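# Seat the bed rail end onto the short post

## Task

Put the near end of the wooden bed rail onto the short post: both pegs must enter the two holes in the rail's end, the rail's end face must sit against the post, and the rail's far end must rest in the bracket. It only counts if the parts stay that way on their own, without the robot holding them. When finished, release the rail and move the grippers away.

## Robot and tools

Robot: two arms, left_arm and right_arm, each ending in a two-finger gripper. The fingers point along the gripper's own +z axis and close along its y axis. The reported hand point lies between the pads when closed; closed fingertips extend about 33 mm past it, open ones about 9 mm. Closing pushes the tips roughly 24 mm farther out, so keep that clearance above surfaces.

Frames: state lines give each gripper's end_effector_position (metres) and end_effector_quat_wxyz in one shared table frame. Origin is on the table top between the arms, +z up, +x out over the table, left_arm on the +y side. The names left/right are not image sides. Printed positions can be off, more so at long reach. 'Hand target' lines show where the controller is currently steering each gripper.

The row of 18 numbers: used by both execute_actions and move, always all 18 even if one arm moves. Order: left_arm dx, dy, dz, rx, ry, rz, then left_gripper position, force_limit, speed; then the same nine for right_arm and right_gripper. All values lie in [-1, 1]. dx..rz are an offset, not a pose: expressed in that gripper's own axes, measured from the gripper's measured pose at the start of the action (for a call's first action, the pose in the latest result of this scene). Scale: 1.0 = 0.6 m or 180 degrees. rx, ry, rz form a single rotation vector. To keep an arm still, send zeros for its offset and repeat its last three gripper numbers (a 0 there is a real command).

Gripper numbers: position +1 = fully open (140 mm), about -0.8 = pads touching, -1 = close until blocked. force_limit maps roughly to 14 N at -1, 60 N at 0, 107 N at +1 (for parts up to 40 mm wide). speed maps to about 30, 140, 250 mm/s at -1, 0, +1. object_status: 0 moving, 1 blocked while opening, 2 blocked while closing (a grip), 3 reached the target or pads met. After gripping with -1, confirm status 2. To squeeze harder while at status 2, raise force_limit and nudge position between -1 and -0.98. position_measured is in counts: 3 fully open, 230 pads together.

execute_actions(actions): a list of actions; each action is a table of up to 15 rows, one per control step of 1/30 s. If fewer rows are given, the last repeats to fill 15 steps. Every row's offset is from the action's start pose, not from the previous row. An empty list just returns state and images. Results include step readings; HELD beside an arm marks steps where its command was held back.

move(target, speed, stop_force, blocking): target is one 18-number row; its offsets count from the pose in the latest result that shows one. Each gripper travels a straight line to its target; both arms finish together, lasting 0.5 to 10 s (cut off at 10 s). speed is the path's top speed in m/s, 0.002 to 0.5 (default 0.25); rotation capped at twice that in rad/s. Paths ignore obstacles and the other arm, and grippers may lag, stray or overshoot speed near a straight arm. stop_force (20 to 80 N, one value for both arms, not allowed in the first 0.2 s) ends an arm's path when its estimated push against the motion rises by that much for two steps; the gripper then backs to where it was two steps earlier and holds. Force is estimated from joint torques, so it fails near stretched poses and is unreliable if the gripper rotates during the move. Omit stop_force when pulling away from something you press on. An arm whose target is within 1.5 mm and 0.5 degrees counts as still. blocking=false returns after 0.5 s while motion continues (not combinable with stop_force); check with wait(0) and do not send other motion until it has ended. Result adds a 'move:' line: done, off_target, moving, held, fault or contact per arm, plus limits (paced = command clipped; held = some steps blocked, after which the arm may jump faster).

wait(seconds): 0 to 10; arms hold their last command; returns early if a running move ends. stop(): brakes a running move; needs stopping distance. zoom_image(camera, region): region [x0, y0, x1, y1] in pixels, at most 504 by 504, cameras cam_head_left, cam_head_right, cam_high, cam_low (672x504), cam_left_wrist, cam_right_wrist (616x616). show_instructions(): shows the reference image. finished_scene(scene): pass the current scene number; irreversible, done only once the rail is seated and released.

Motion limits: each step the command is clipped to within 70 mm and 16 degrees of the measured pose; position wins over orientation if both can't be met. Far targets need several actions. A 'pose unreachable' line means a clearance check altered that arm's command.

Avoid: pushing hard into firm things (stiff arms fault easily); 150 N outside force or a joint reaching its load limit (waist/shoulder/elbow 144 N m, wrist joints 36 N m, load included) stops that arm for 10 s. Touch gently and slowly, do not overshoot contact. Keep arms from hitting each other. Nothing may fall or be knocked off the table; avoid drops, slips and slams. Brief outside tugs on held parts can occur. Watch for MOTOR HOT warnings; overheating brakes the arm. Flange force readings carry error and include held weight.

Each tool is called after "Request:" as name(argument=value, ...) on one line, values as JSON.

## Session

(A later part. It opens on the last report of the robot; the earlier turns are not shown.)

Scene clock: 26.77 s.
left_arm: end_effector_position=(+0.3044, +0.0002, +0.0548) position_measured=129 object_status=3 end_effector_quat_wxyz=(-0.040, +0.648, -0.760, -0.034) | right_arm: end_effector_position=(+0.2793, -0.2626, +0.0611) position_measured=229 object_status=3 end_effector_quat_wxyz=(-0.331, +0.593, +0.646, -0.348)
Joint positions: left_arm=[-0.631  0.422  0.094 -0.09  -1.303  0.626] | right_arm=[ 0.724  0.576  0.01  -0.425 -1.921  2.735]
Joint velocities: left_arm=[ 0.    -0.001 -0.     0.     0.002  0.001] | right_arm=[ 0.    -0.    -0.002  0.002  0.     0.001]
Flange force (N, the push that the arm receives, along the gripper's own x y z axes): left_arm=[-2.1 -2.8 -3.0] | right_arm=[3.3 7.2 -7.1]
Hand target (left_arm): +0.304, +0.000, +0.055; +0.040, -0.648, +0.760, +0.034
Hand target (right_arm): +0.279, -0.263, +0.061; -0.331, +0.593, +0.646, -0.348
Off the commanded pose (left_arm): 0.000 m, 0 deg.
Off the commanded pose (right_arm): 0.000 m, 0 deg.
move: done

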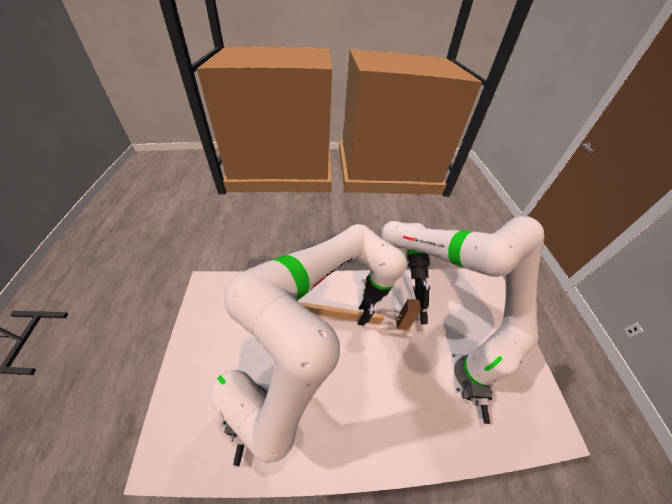

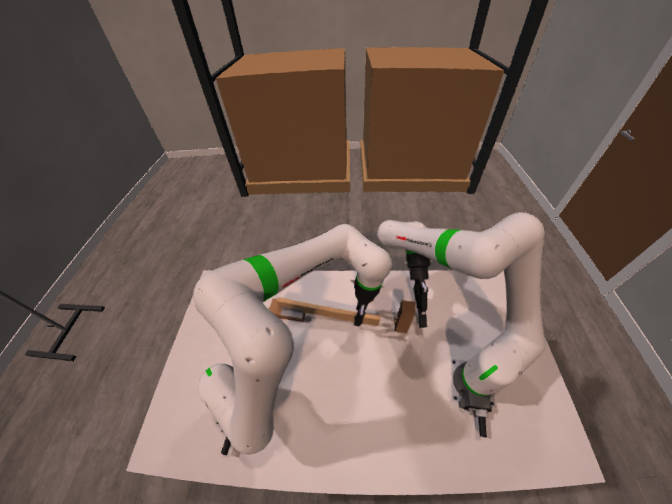

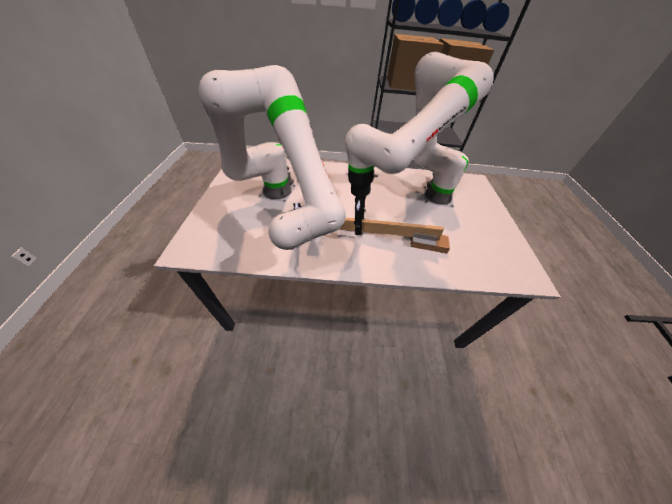

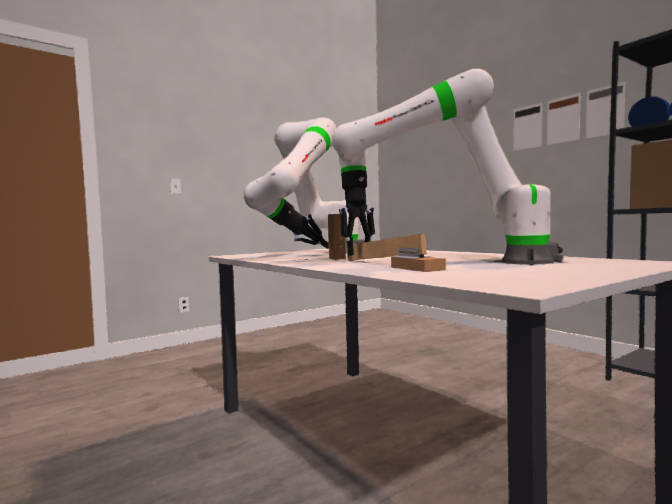

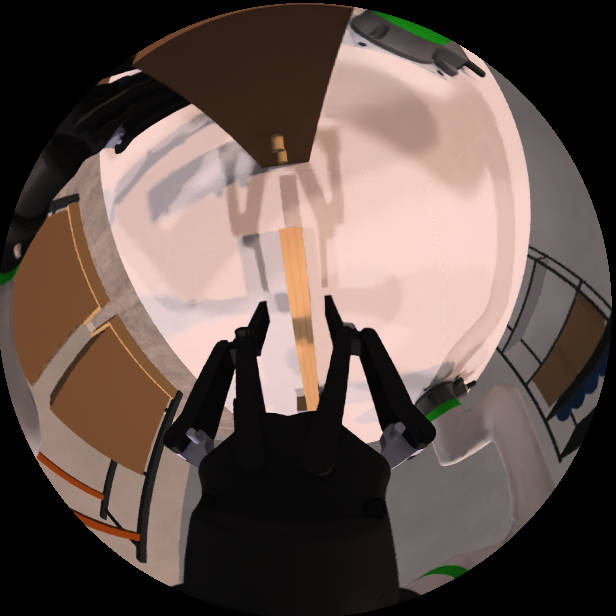

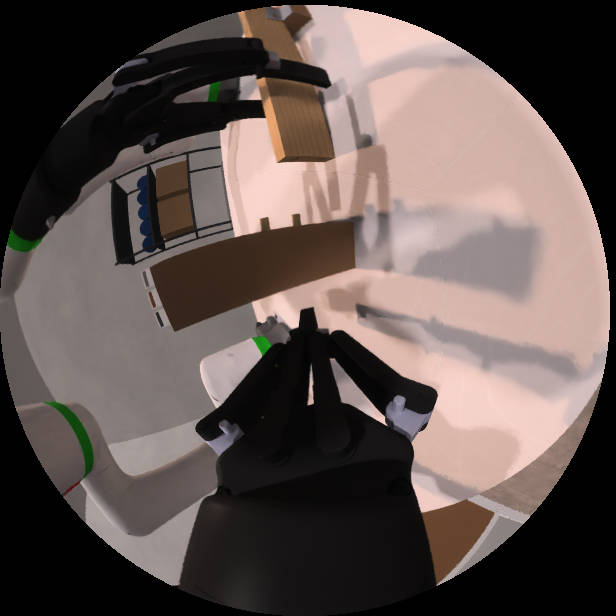

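Request:
move(target=[-0.0083, 0.0052, 0.0067, 0, 0, 0, -1, 0.5, -0.8, 0, 0, 0, 0, 0, 0, -0.8, 0, 0], speed=0.05)

Scene clock: 31.40 s.
left_arm: end_effector_position=(+0.3022, +0.0060, +0.0514) position_measured=207 object_status=2 end_effector_quat_wxyz=(-0.040, +0.648, -0.760, -0.034) | right_arm: end_effector_position=(+0.2793, -0.2626, +0.0611) position_measured=229 object_status=3 end_effector_quat_wxyz=(-0.331, +0.593, +0.646, -0.348)
Joint positions: left_arm=[-0.626  0.411  0.069 -0.09  -1.29   0.622] | right_arm=[ 0.724  0.576  0.01  -0.425 -1.921  2.735]
Joint velocities: left_arm=[-0.     0.001 -0.     0.     0.    -0.   ] | right_arm=[-0.     0.001 -0.     0.002  0.     0.001]
Flange force (N, the push that the arm receives, along the gripper's own x y z axes): left_arm=[-3.8 6.8 -7.9] | right_arm=[1.9 4.0 -7.1]
Hand target (left_arm): +0.302, +0.006, +0.051; +0.040, -0.648, +0.760, +0.034
Hand target (right_arm): +0.279, -0.263, +0.061; -0.331, +0.593, +0.646, -0.348
Off the commanded pose (left_arm): 0.000 m, 0 deg.
Off the commanded pose (right_arm): 0.000 m, 0 deg.
move: done

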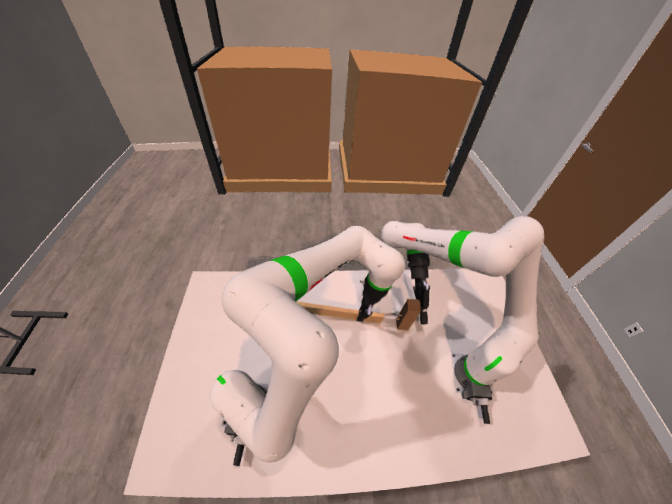

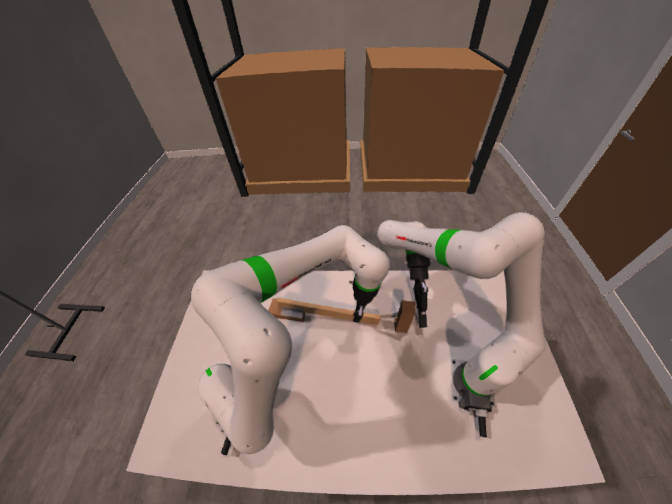

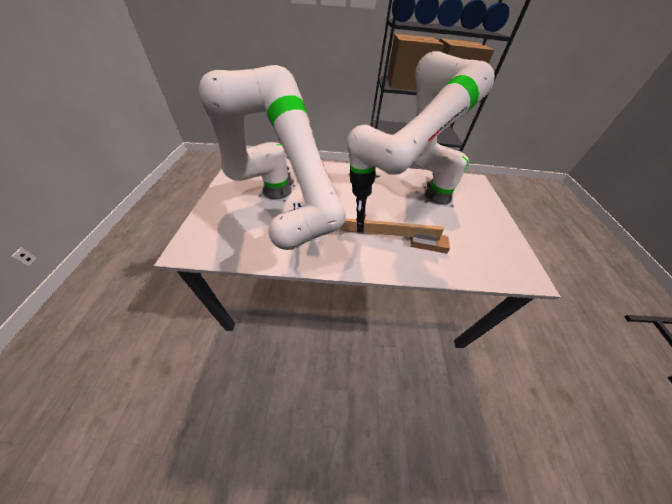

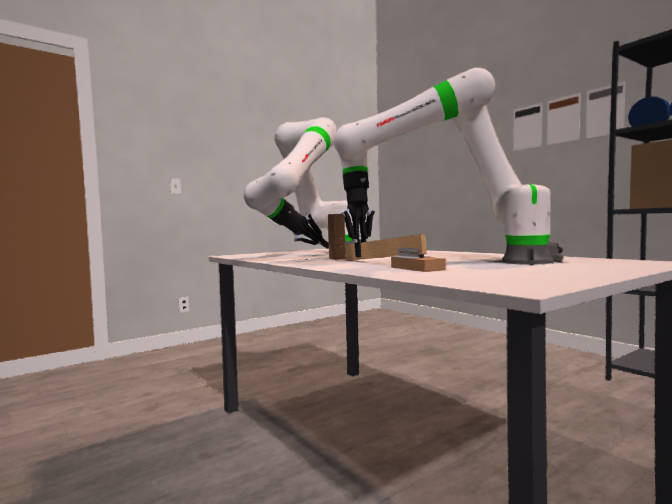

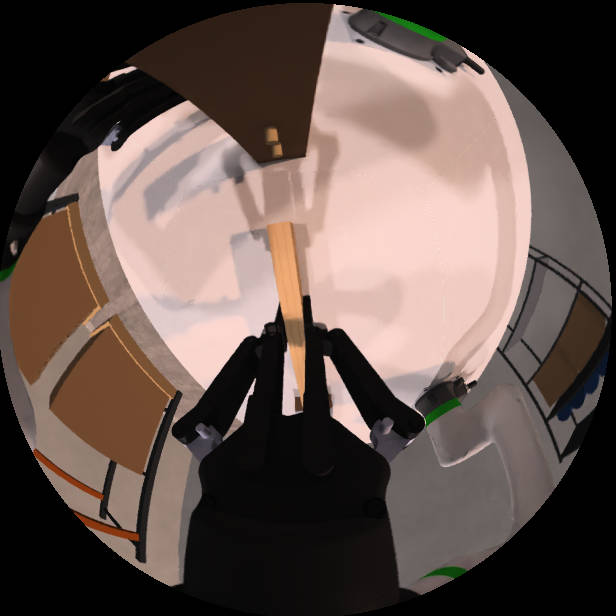

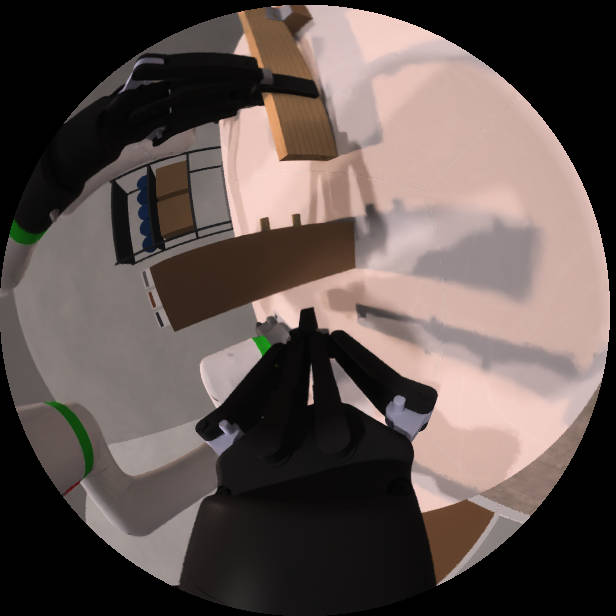

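Request:
zoom_image(camera="cam_left_wrist", region=[240, 200, 360, 420])

Request:
zoom_image(camera="cam_left_wrist", region=[255, 198, 310, 253])

Region (240, 200, 360, 420) of cam_left_wrist's 616x616 image, scaled by 2.291, with more detail than that image has; it fills the left 275 columns of this view, and the rest is white.

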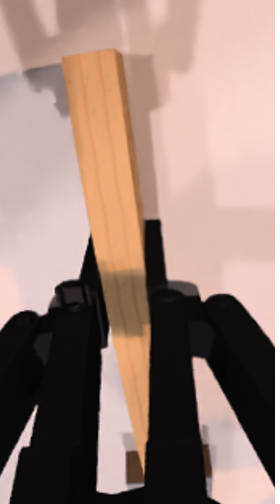

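Region (255, 198, 310, 253) of cam_left_wrist's 616x616 image, scaled by 9.164, with more detail than that image has.

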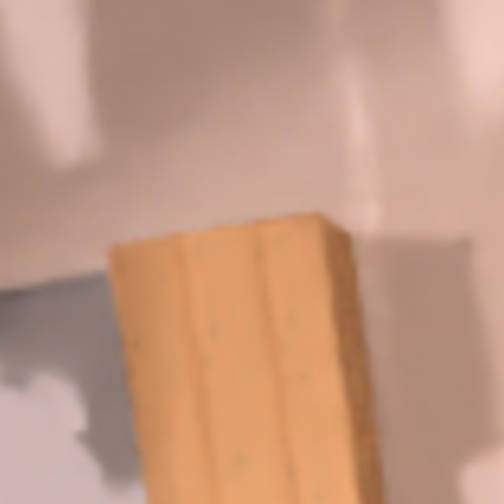

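Request:
execute_actions(actions=[])

Request:
zoom_image(camera="cam_left_wrist", region=[255, 198, 310, 253])

Scene clock: 32.13 s.
left_arm: end_effector_position=(+0.3021, +0.0060, +0.0513) position_measured=207 object_status=2 end_effector_quat_wxyz=(-0.040, +0.648, -0.760, -0.034) | right_arm: end_effector_position=(+0.2793, -0.2626, +0.0611) position_measured=229 object_status=3 end_effector_quat_wxyz=(-0.331, +0.593, +0.646, -0.348)
Joint positions: left_arm=[-0.626  0.411  0.069 -0.09  -1.29   0.622] | right_arm=[ 0.724  0.576  0.01  -0.425 -1.921  2.735]
Joint velocities: left_arm=[-0.    -0.     0.    -0.    -0.001  0.   ] | right_arm=[-0.    -0.    -0.001 -0.    -0.    -0.   ]
Flange force (N, the push that the arm receives, along the gripper's own x y z axes): left_arm=[-1.7 4.0 -11.4] | right_arm=[1.3 3.5 -1.3]
Hand target (left_arm): +0.302, +0.006, +0.051; +0.040, -0.648, +0.760, +0.034
Hand target (right_arm): +0.279, -0.263, +0.061; -0.331, +0.593, +0.646, -0.348
Off the commanded pose (left_arm): 0.000 m, 0 deg.
Off the commanded pose (right_arm): 0.000 m, 0 deg.

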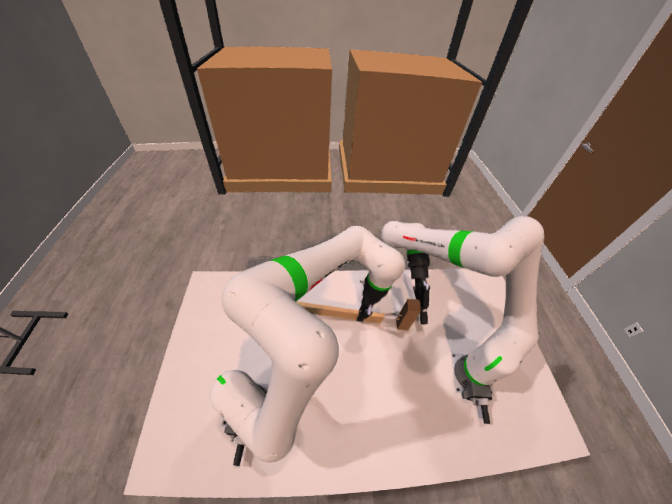

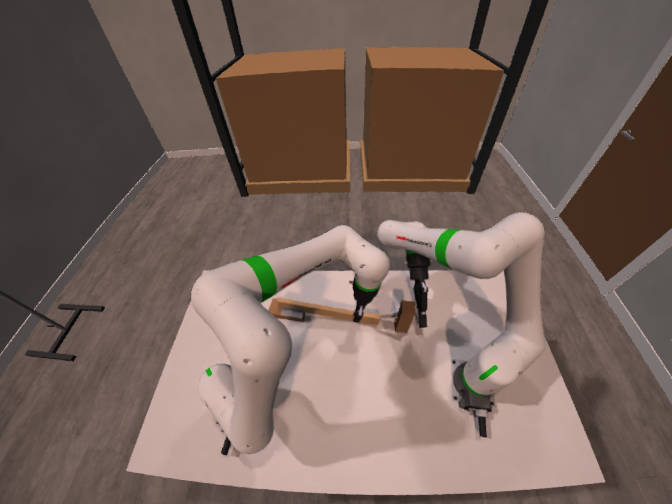

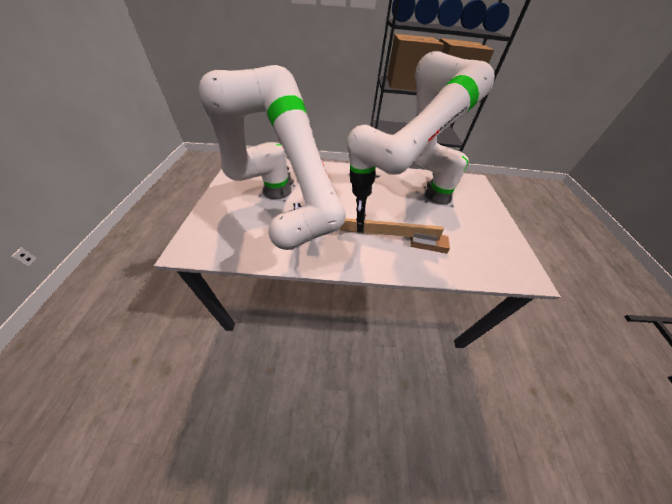

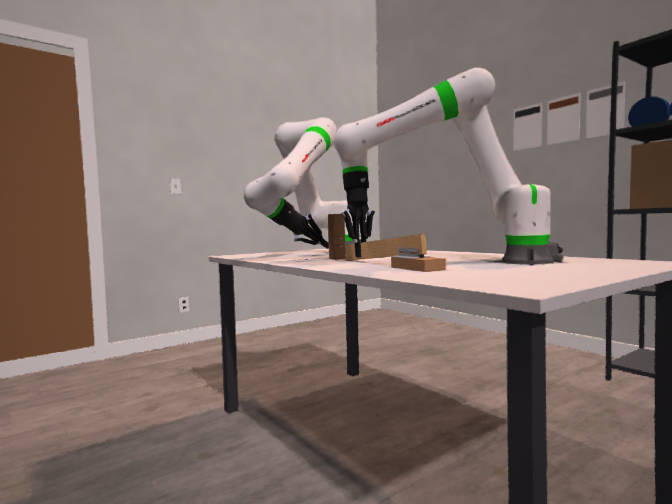

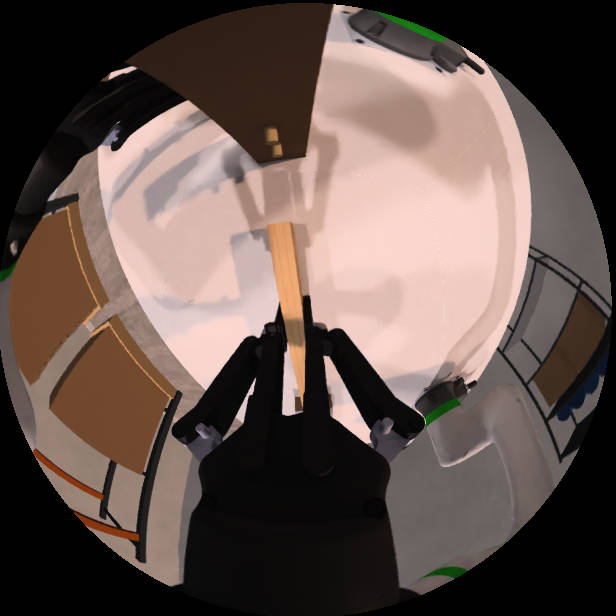

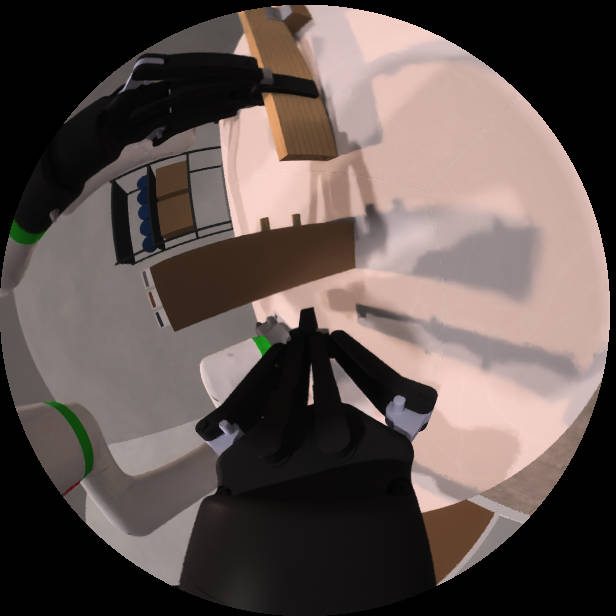

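Region (255, 198, 310, 253) of cam_left_wrist's 616x616 image, scaled by 9.164, with more detail than that image has.

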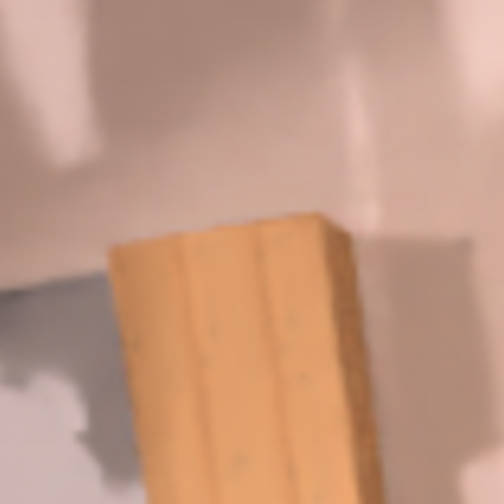

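Request:
move(target=[0.0816, 0.0083, -0.0528, 0, 0.0333, 0.0022, -1, 0.5, -0.8, 0, 0, 0, 0, 0, 0, -0.8, 0, 0], speed=0.07)

Request:
zoom_image(camera="cam_left_wrist", region=[255, 190, 310, 245])

Request:
zoom_image(camera="cam_right_wrist", region=[240, 170, 330, 245])

Scene clock: 35.20 s.
left_arm: end_effector_position=(+0.2890, -0.0445, +0.0777) position_measured=207 object_status=2 end_effector_quat_wxyz=(+0.000, +0.646, -0.763, -0.000) | right_arm: end_effector_position=(+0.2793, -0.2626, +0.0611) position_measured=229 object_status=3 end_effector_quat_wxyz=(-0.331, +0.593, +0.646, -0.348)
Joint positions: left_arm=[-0.651  0.406  0.105  0.    -1.271  0.613] | right_arm=[ 0.724  0.576  0.01  -0.425 -1.921  2.735]
Joint velocities: left_arm=[-0.    -0.     0.     0.     0.001  0.   ] | right_arm=[-0. -0.  0. -0.  0. -0.]
Flange force (N, the push that the arm receives, along the gripper's own x y z axes): left_arm=[-1.3 4.6 1.2] | right_arm=[7.2 9.2 -10.3]
Hand target (left_arm): +0.289, -0.045, +0.078; -0.000, -0.646, +0.763, +0.000
Hand target (right_arm): +0.279, -0.263, +0.061; -0.331, +0.593, +0.646, -0.348
Off the commanded pose (left_arm): 0.000 m, 0 deg.
Off the commanded pose (right_arm): 0.000 m, 0 deg.
move: done

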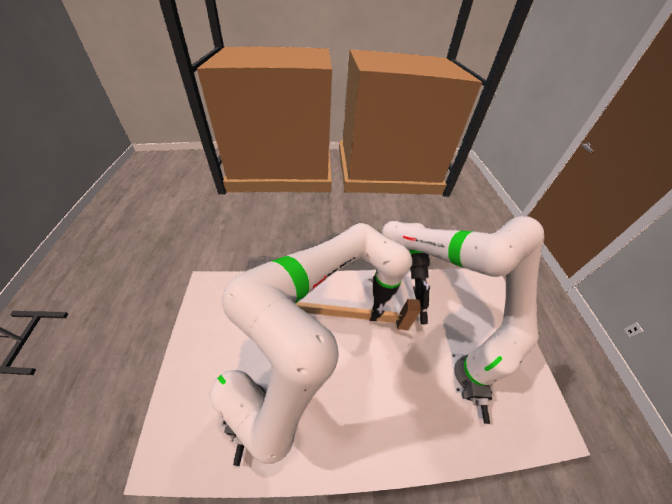

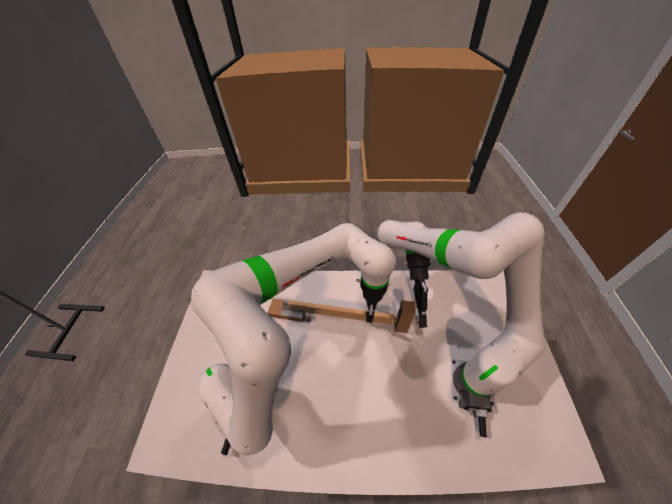

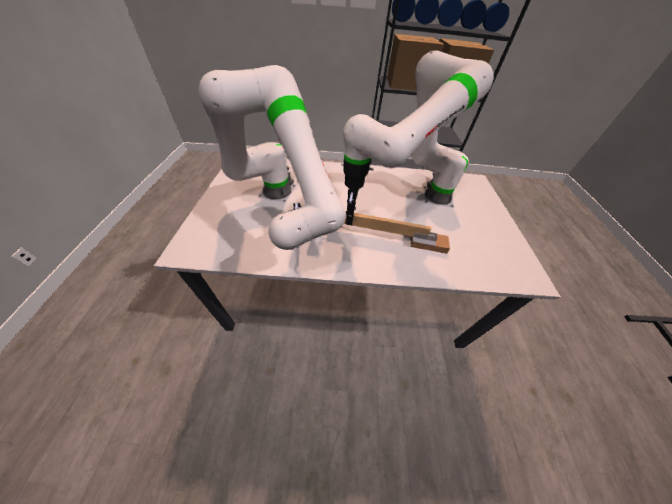

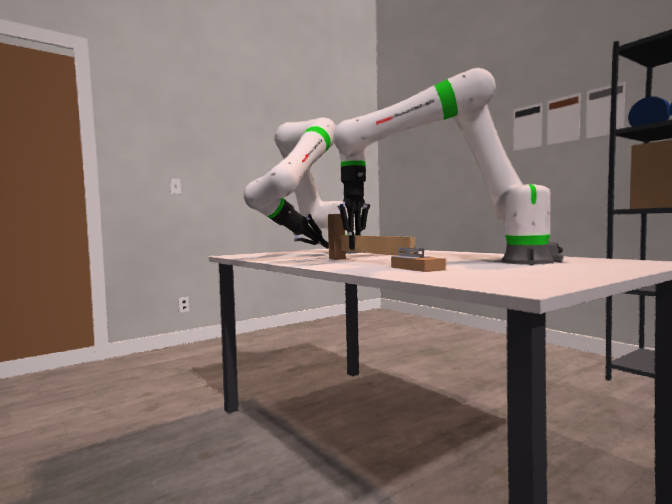

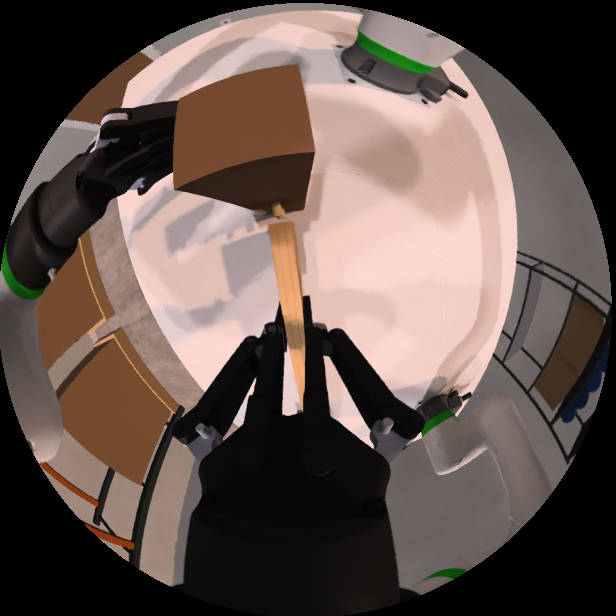

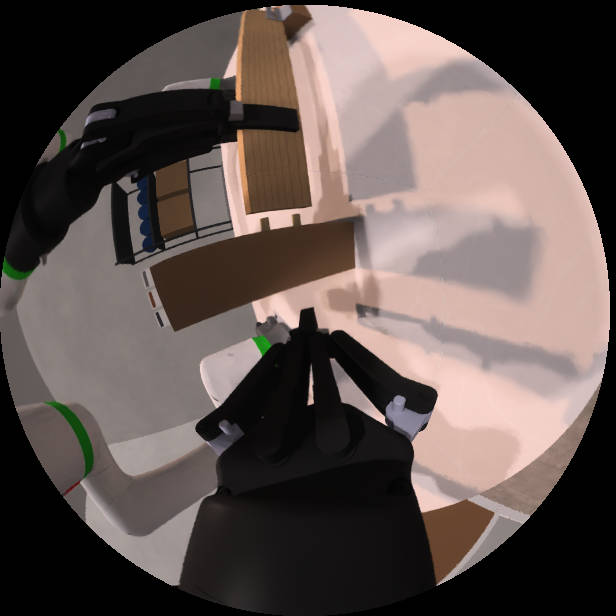

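Region (255, 190, 310, 245) of cam_left_wrist's 616x616 image, scaled by 9.164, with more detail than that image has.

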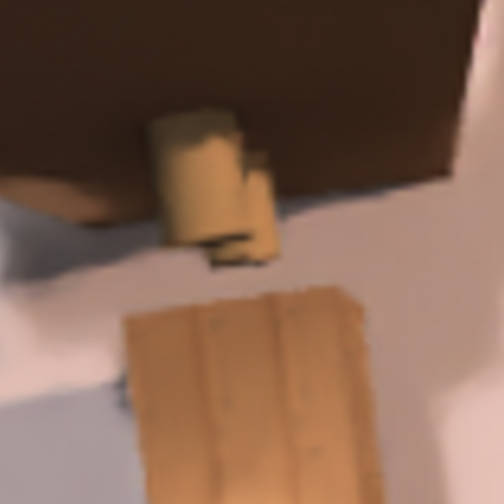

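Region (240, 170, 330, 245) of cam_right_wrist's 616x616 image, scaled by 5.600, with more detail than that image has.

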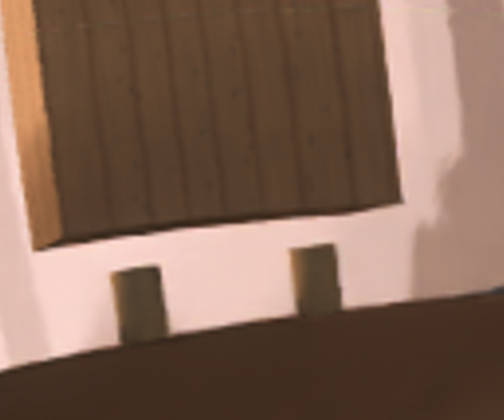

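Request:
zoom_image(camera="cam_head_right", region=[260, 285, 330, 335])

Request:
zoom_image(camera="cam_low", region=[320, 205, 460, 285])

Request:
zoom_image(camera="cam_high", region=[395, 210, 465, 260])

Region (260, 285, 330, 335) of cam_head_right's 672x504 image, scaled by 7.200, with more detail than that image has; it fills the top 360 rows of this view, and the rest is white.

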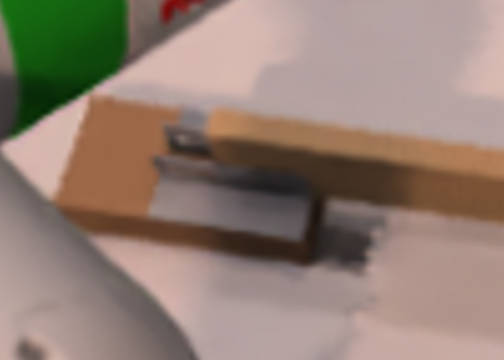

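Region (320, 205, 460, 285) of cam_low's 672x504 image, scaled by 3.600, with more detail than that image has; it fills the top 288 rows of this view, and the rest is white.

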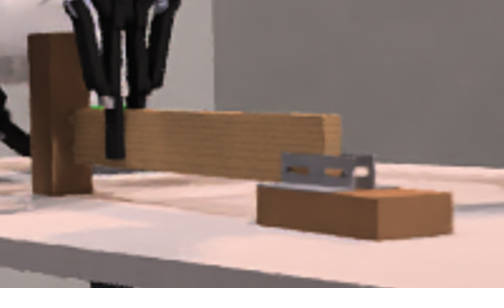

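Region (395, 210, 465, 260) of cam_high's 672x504 image, scaled by 7.200, with more detail than that image has; it fills the top 360 rows of this view, and the rest is white.

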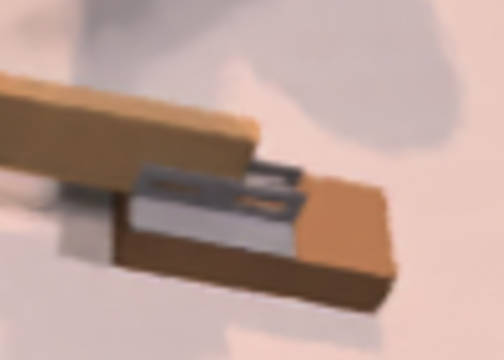

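Request:
zoom_image(camera="cam_left_wrist", region=[270, 290, 340, 420])

Request:
zoom_image(camera="cam_right_wrist", region=[230, 0, 330, 60])

Region (270, 290, 340, 420) of cam_left_wrist's 616x616 image, scaled by 3.877, with more detail than that image has; it fills the left 271 columns of this view, and the rest is white.

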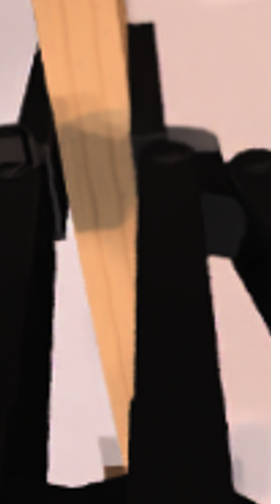

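Region (230, 0, 330, 60) of cam_right_wrist's 616x616 image, scaled by 5.040, with more detail than that image has; it fills the top 302 rows of this view, and the rest is white.

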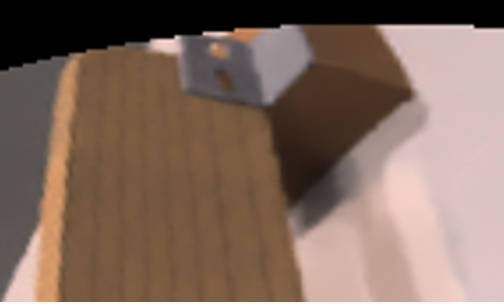

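Request:
move(target=[0.0063, -0.0041, -0.0005, 0, 0, -0.00244, -1, 0.5, -0.8, 0, 0, 0, 0, 0, 0, -0.8, 0, 0], speed=0.02)

Request:
zoom_image(camera="cam_left_wrist", region=[260, 198, 305, 243])

Request:
zoom_image(camera="cam_right_wrist", region=[240, 190, 320, 240])

Scene clock: 37.90 s.
left_arm: end_effector_position=(+0.2908, -0.0487, +0.0780) position_measured=207 object_status=2 end_effector_quat_wxyz=(+0.000, +0.649, -0.761, -0.000) | right_arm: end_effector_position=(+0.2793, -0.2626, +0.0611) position_measured=229 object_status=3 end_effector_quat_wxyz=(-0.331, +0.593, +0.646, -0.348)
Joint positions: left_arm=[-0.654  0.417  0.121  0.    -1.276  0.623] | right_arm=[ 0.724  0.576  0.01  -0.425 -1.921  2.735]
Joint velocities: left_arm=[ 0.     0.001  0.     0.001  0.001 -0.   ] | right_arm=[-0.    -0.001  0.     0.     0.    -0.001]
Flange force (N, the push that the arm receives, along the gripper's own x y z axes): left_arm=[1.4 4.6 1.6] | right_arm=[4.6 9.4 -8.5]
Hand target (left_arm): +0.291, -0.049, +0.078; -0.000, -0.649, +0.761, +0.000
Hand target (right_arm): +0.279, -0.263, +0.061; -0.331, +0.593, +0.646, -0.348
Off the commanded pose (left_arm): 0.000 m, 0 deg.
Off the commanded pose (right_arm): 0.000 m, 0 deg.
move: done

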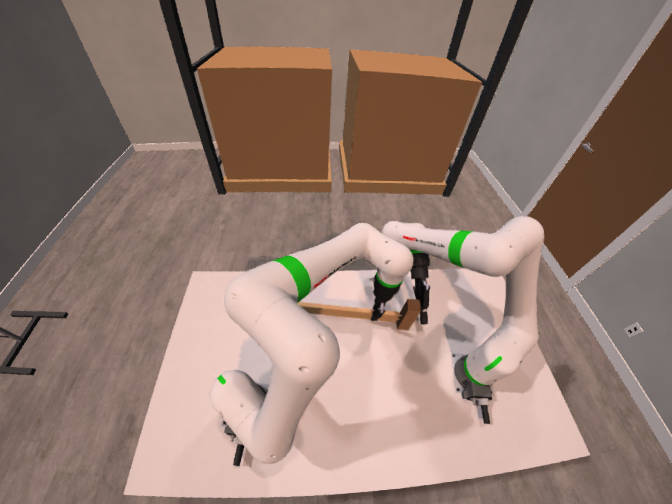

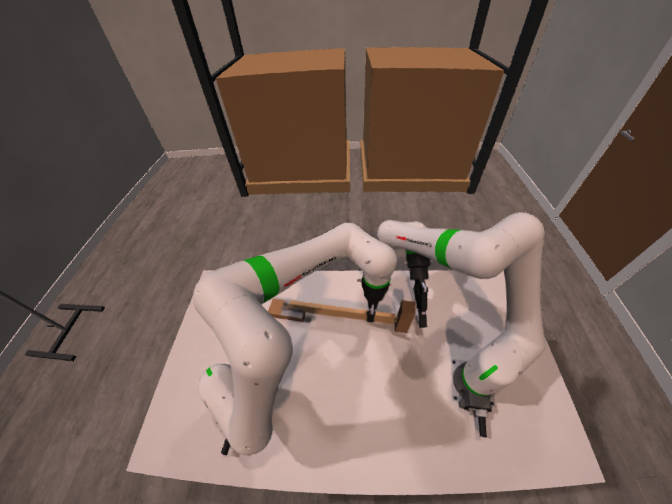

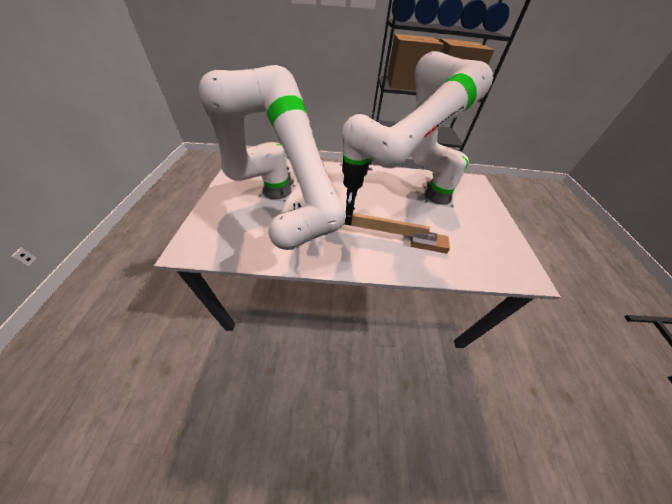

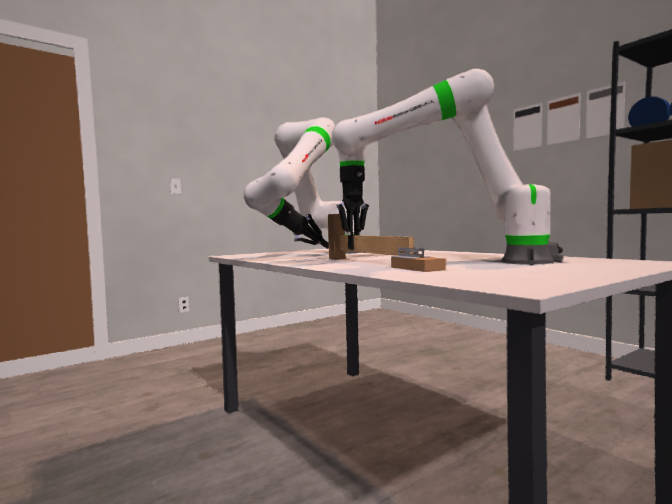

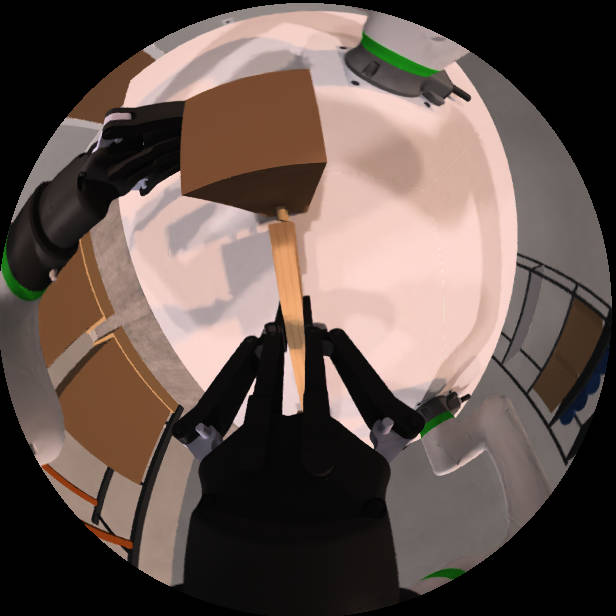

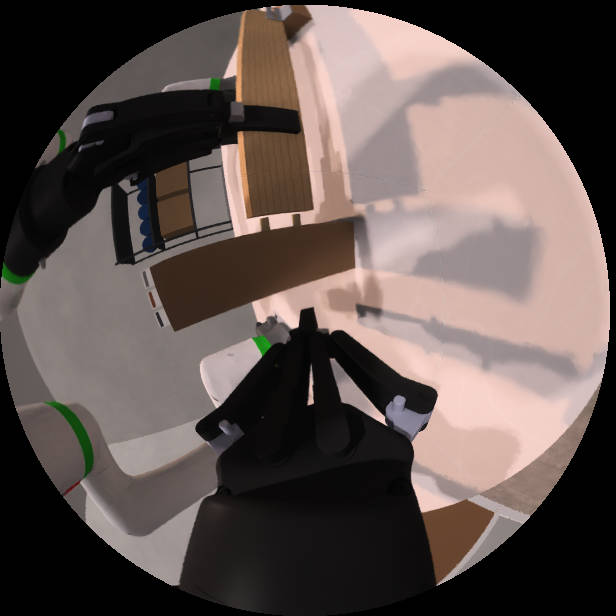

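Region (260, 198, 305, 243) of cam_left_wrist's 616x616 image, scaled by 11.200, with more detail than that image has.

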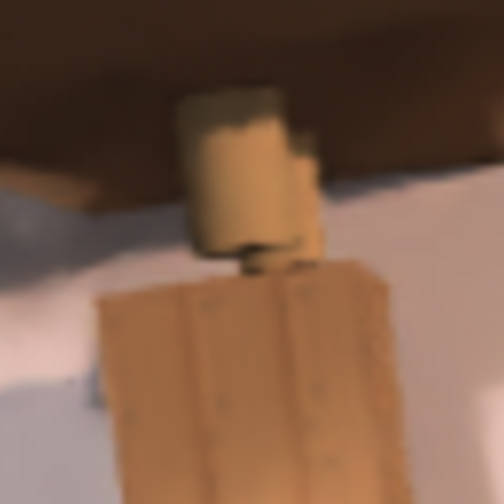

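Region (240, 190, 320, 240) of cam_right_wrist's 616x616 image, scaled by 6.300, with more detail than that image has; it fills the top 315 rows of this view, and the rest is white.

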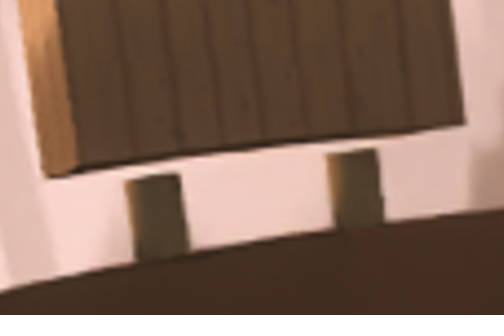

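Request:
zoom_image(camera="cam_left_wrist", region=[266, 205, 298, 237])

Request:
zoom_image(camera="cam_right_wrist", region=[242, 200, 282, 235])

Request:
zoom_image(camera="cam_right_wrist", region=[280, 195, 320, 230])

Region (266, 205, 298, 237) of cam_left_wrist's 616x616 image, scaled by 15.750, with more detail than that image has.

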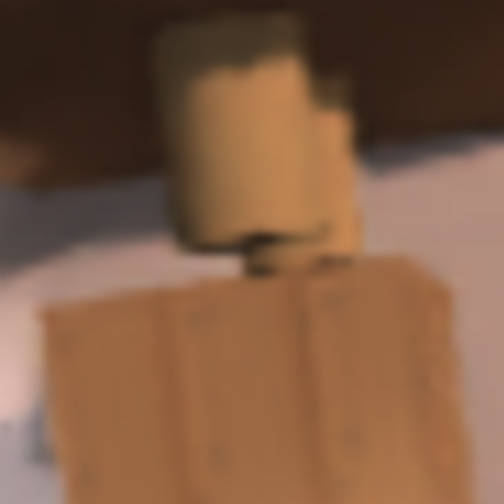

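Region (242, 200, 282, 235) of cam_right_wrist's 616x616 image, scaled by 12.600, with more detail than that image has; it fills the top 441 rows of this view, and the rest is white.

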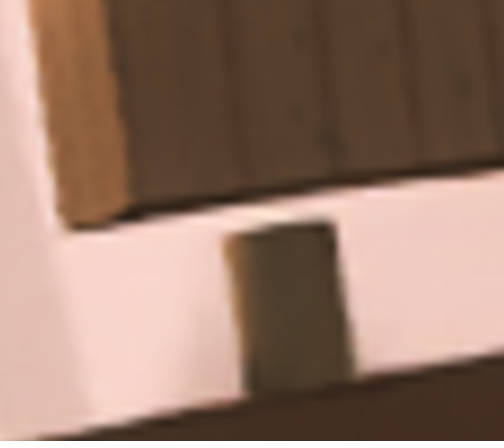

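Region (280, 195, 320, 230) of cam_right_wrist's 616x616 image, scaled by 12.600, with more detail than that image has; it fills the top 441 rows of this view, and the rest is white.

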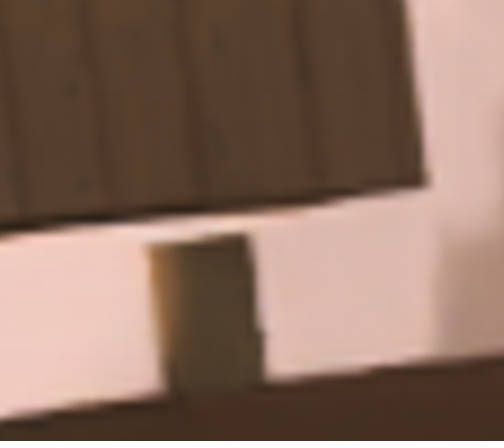

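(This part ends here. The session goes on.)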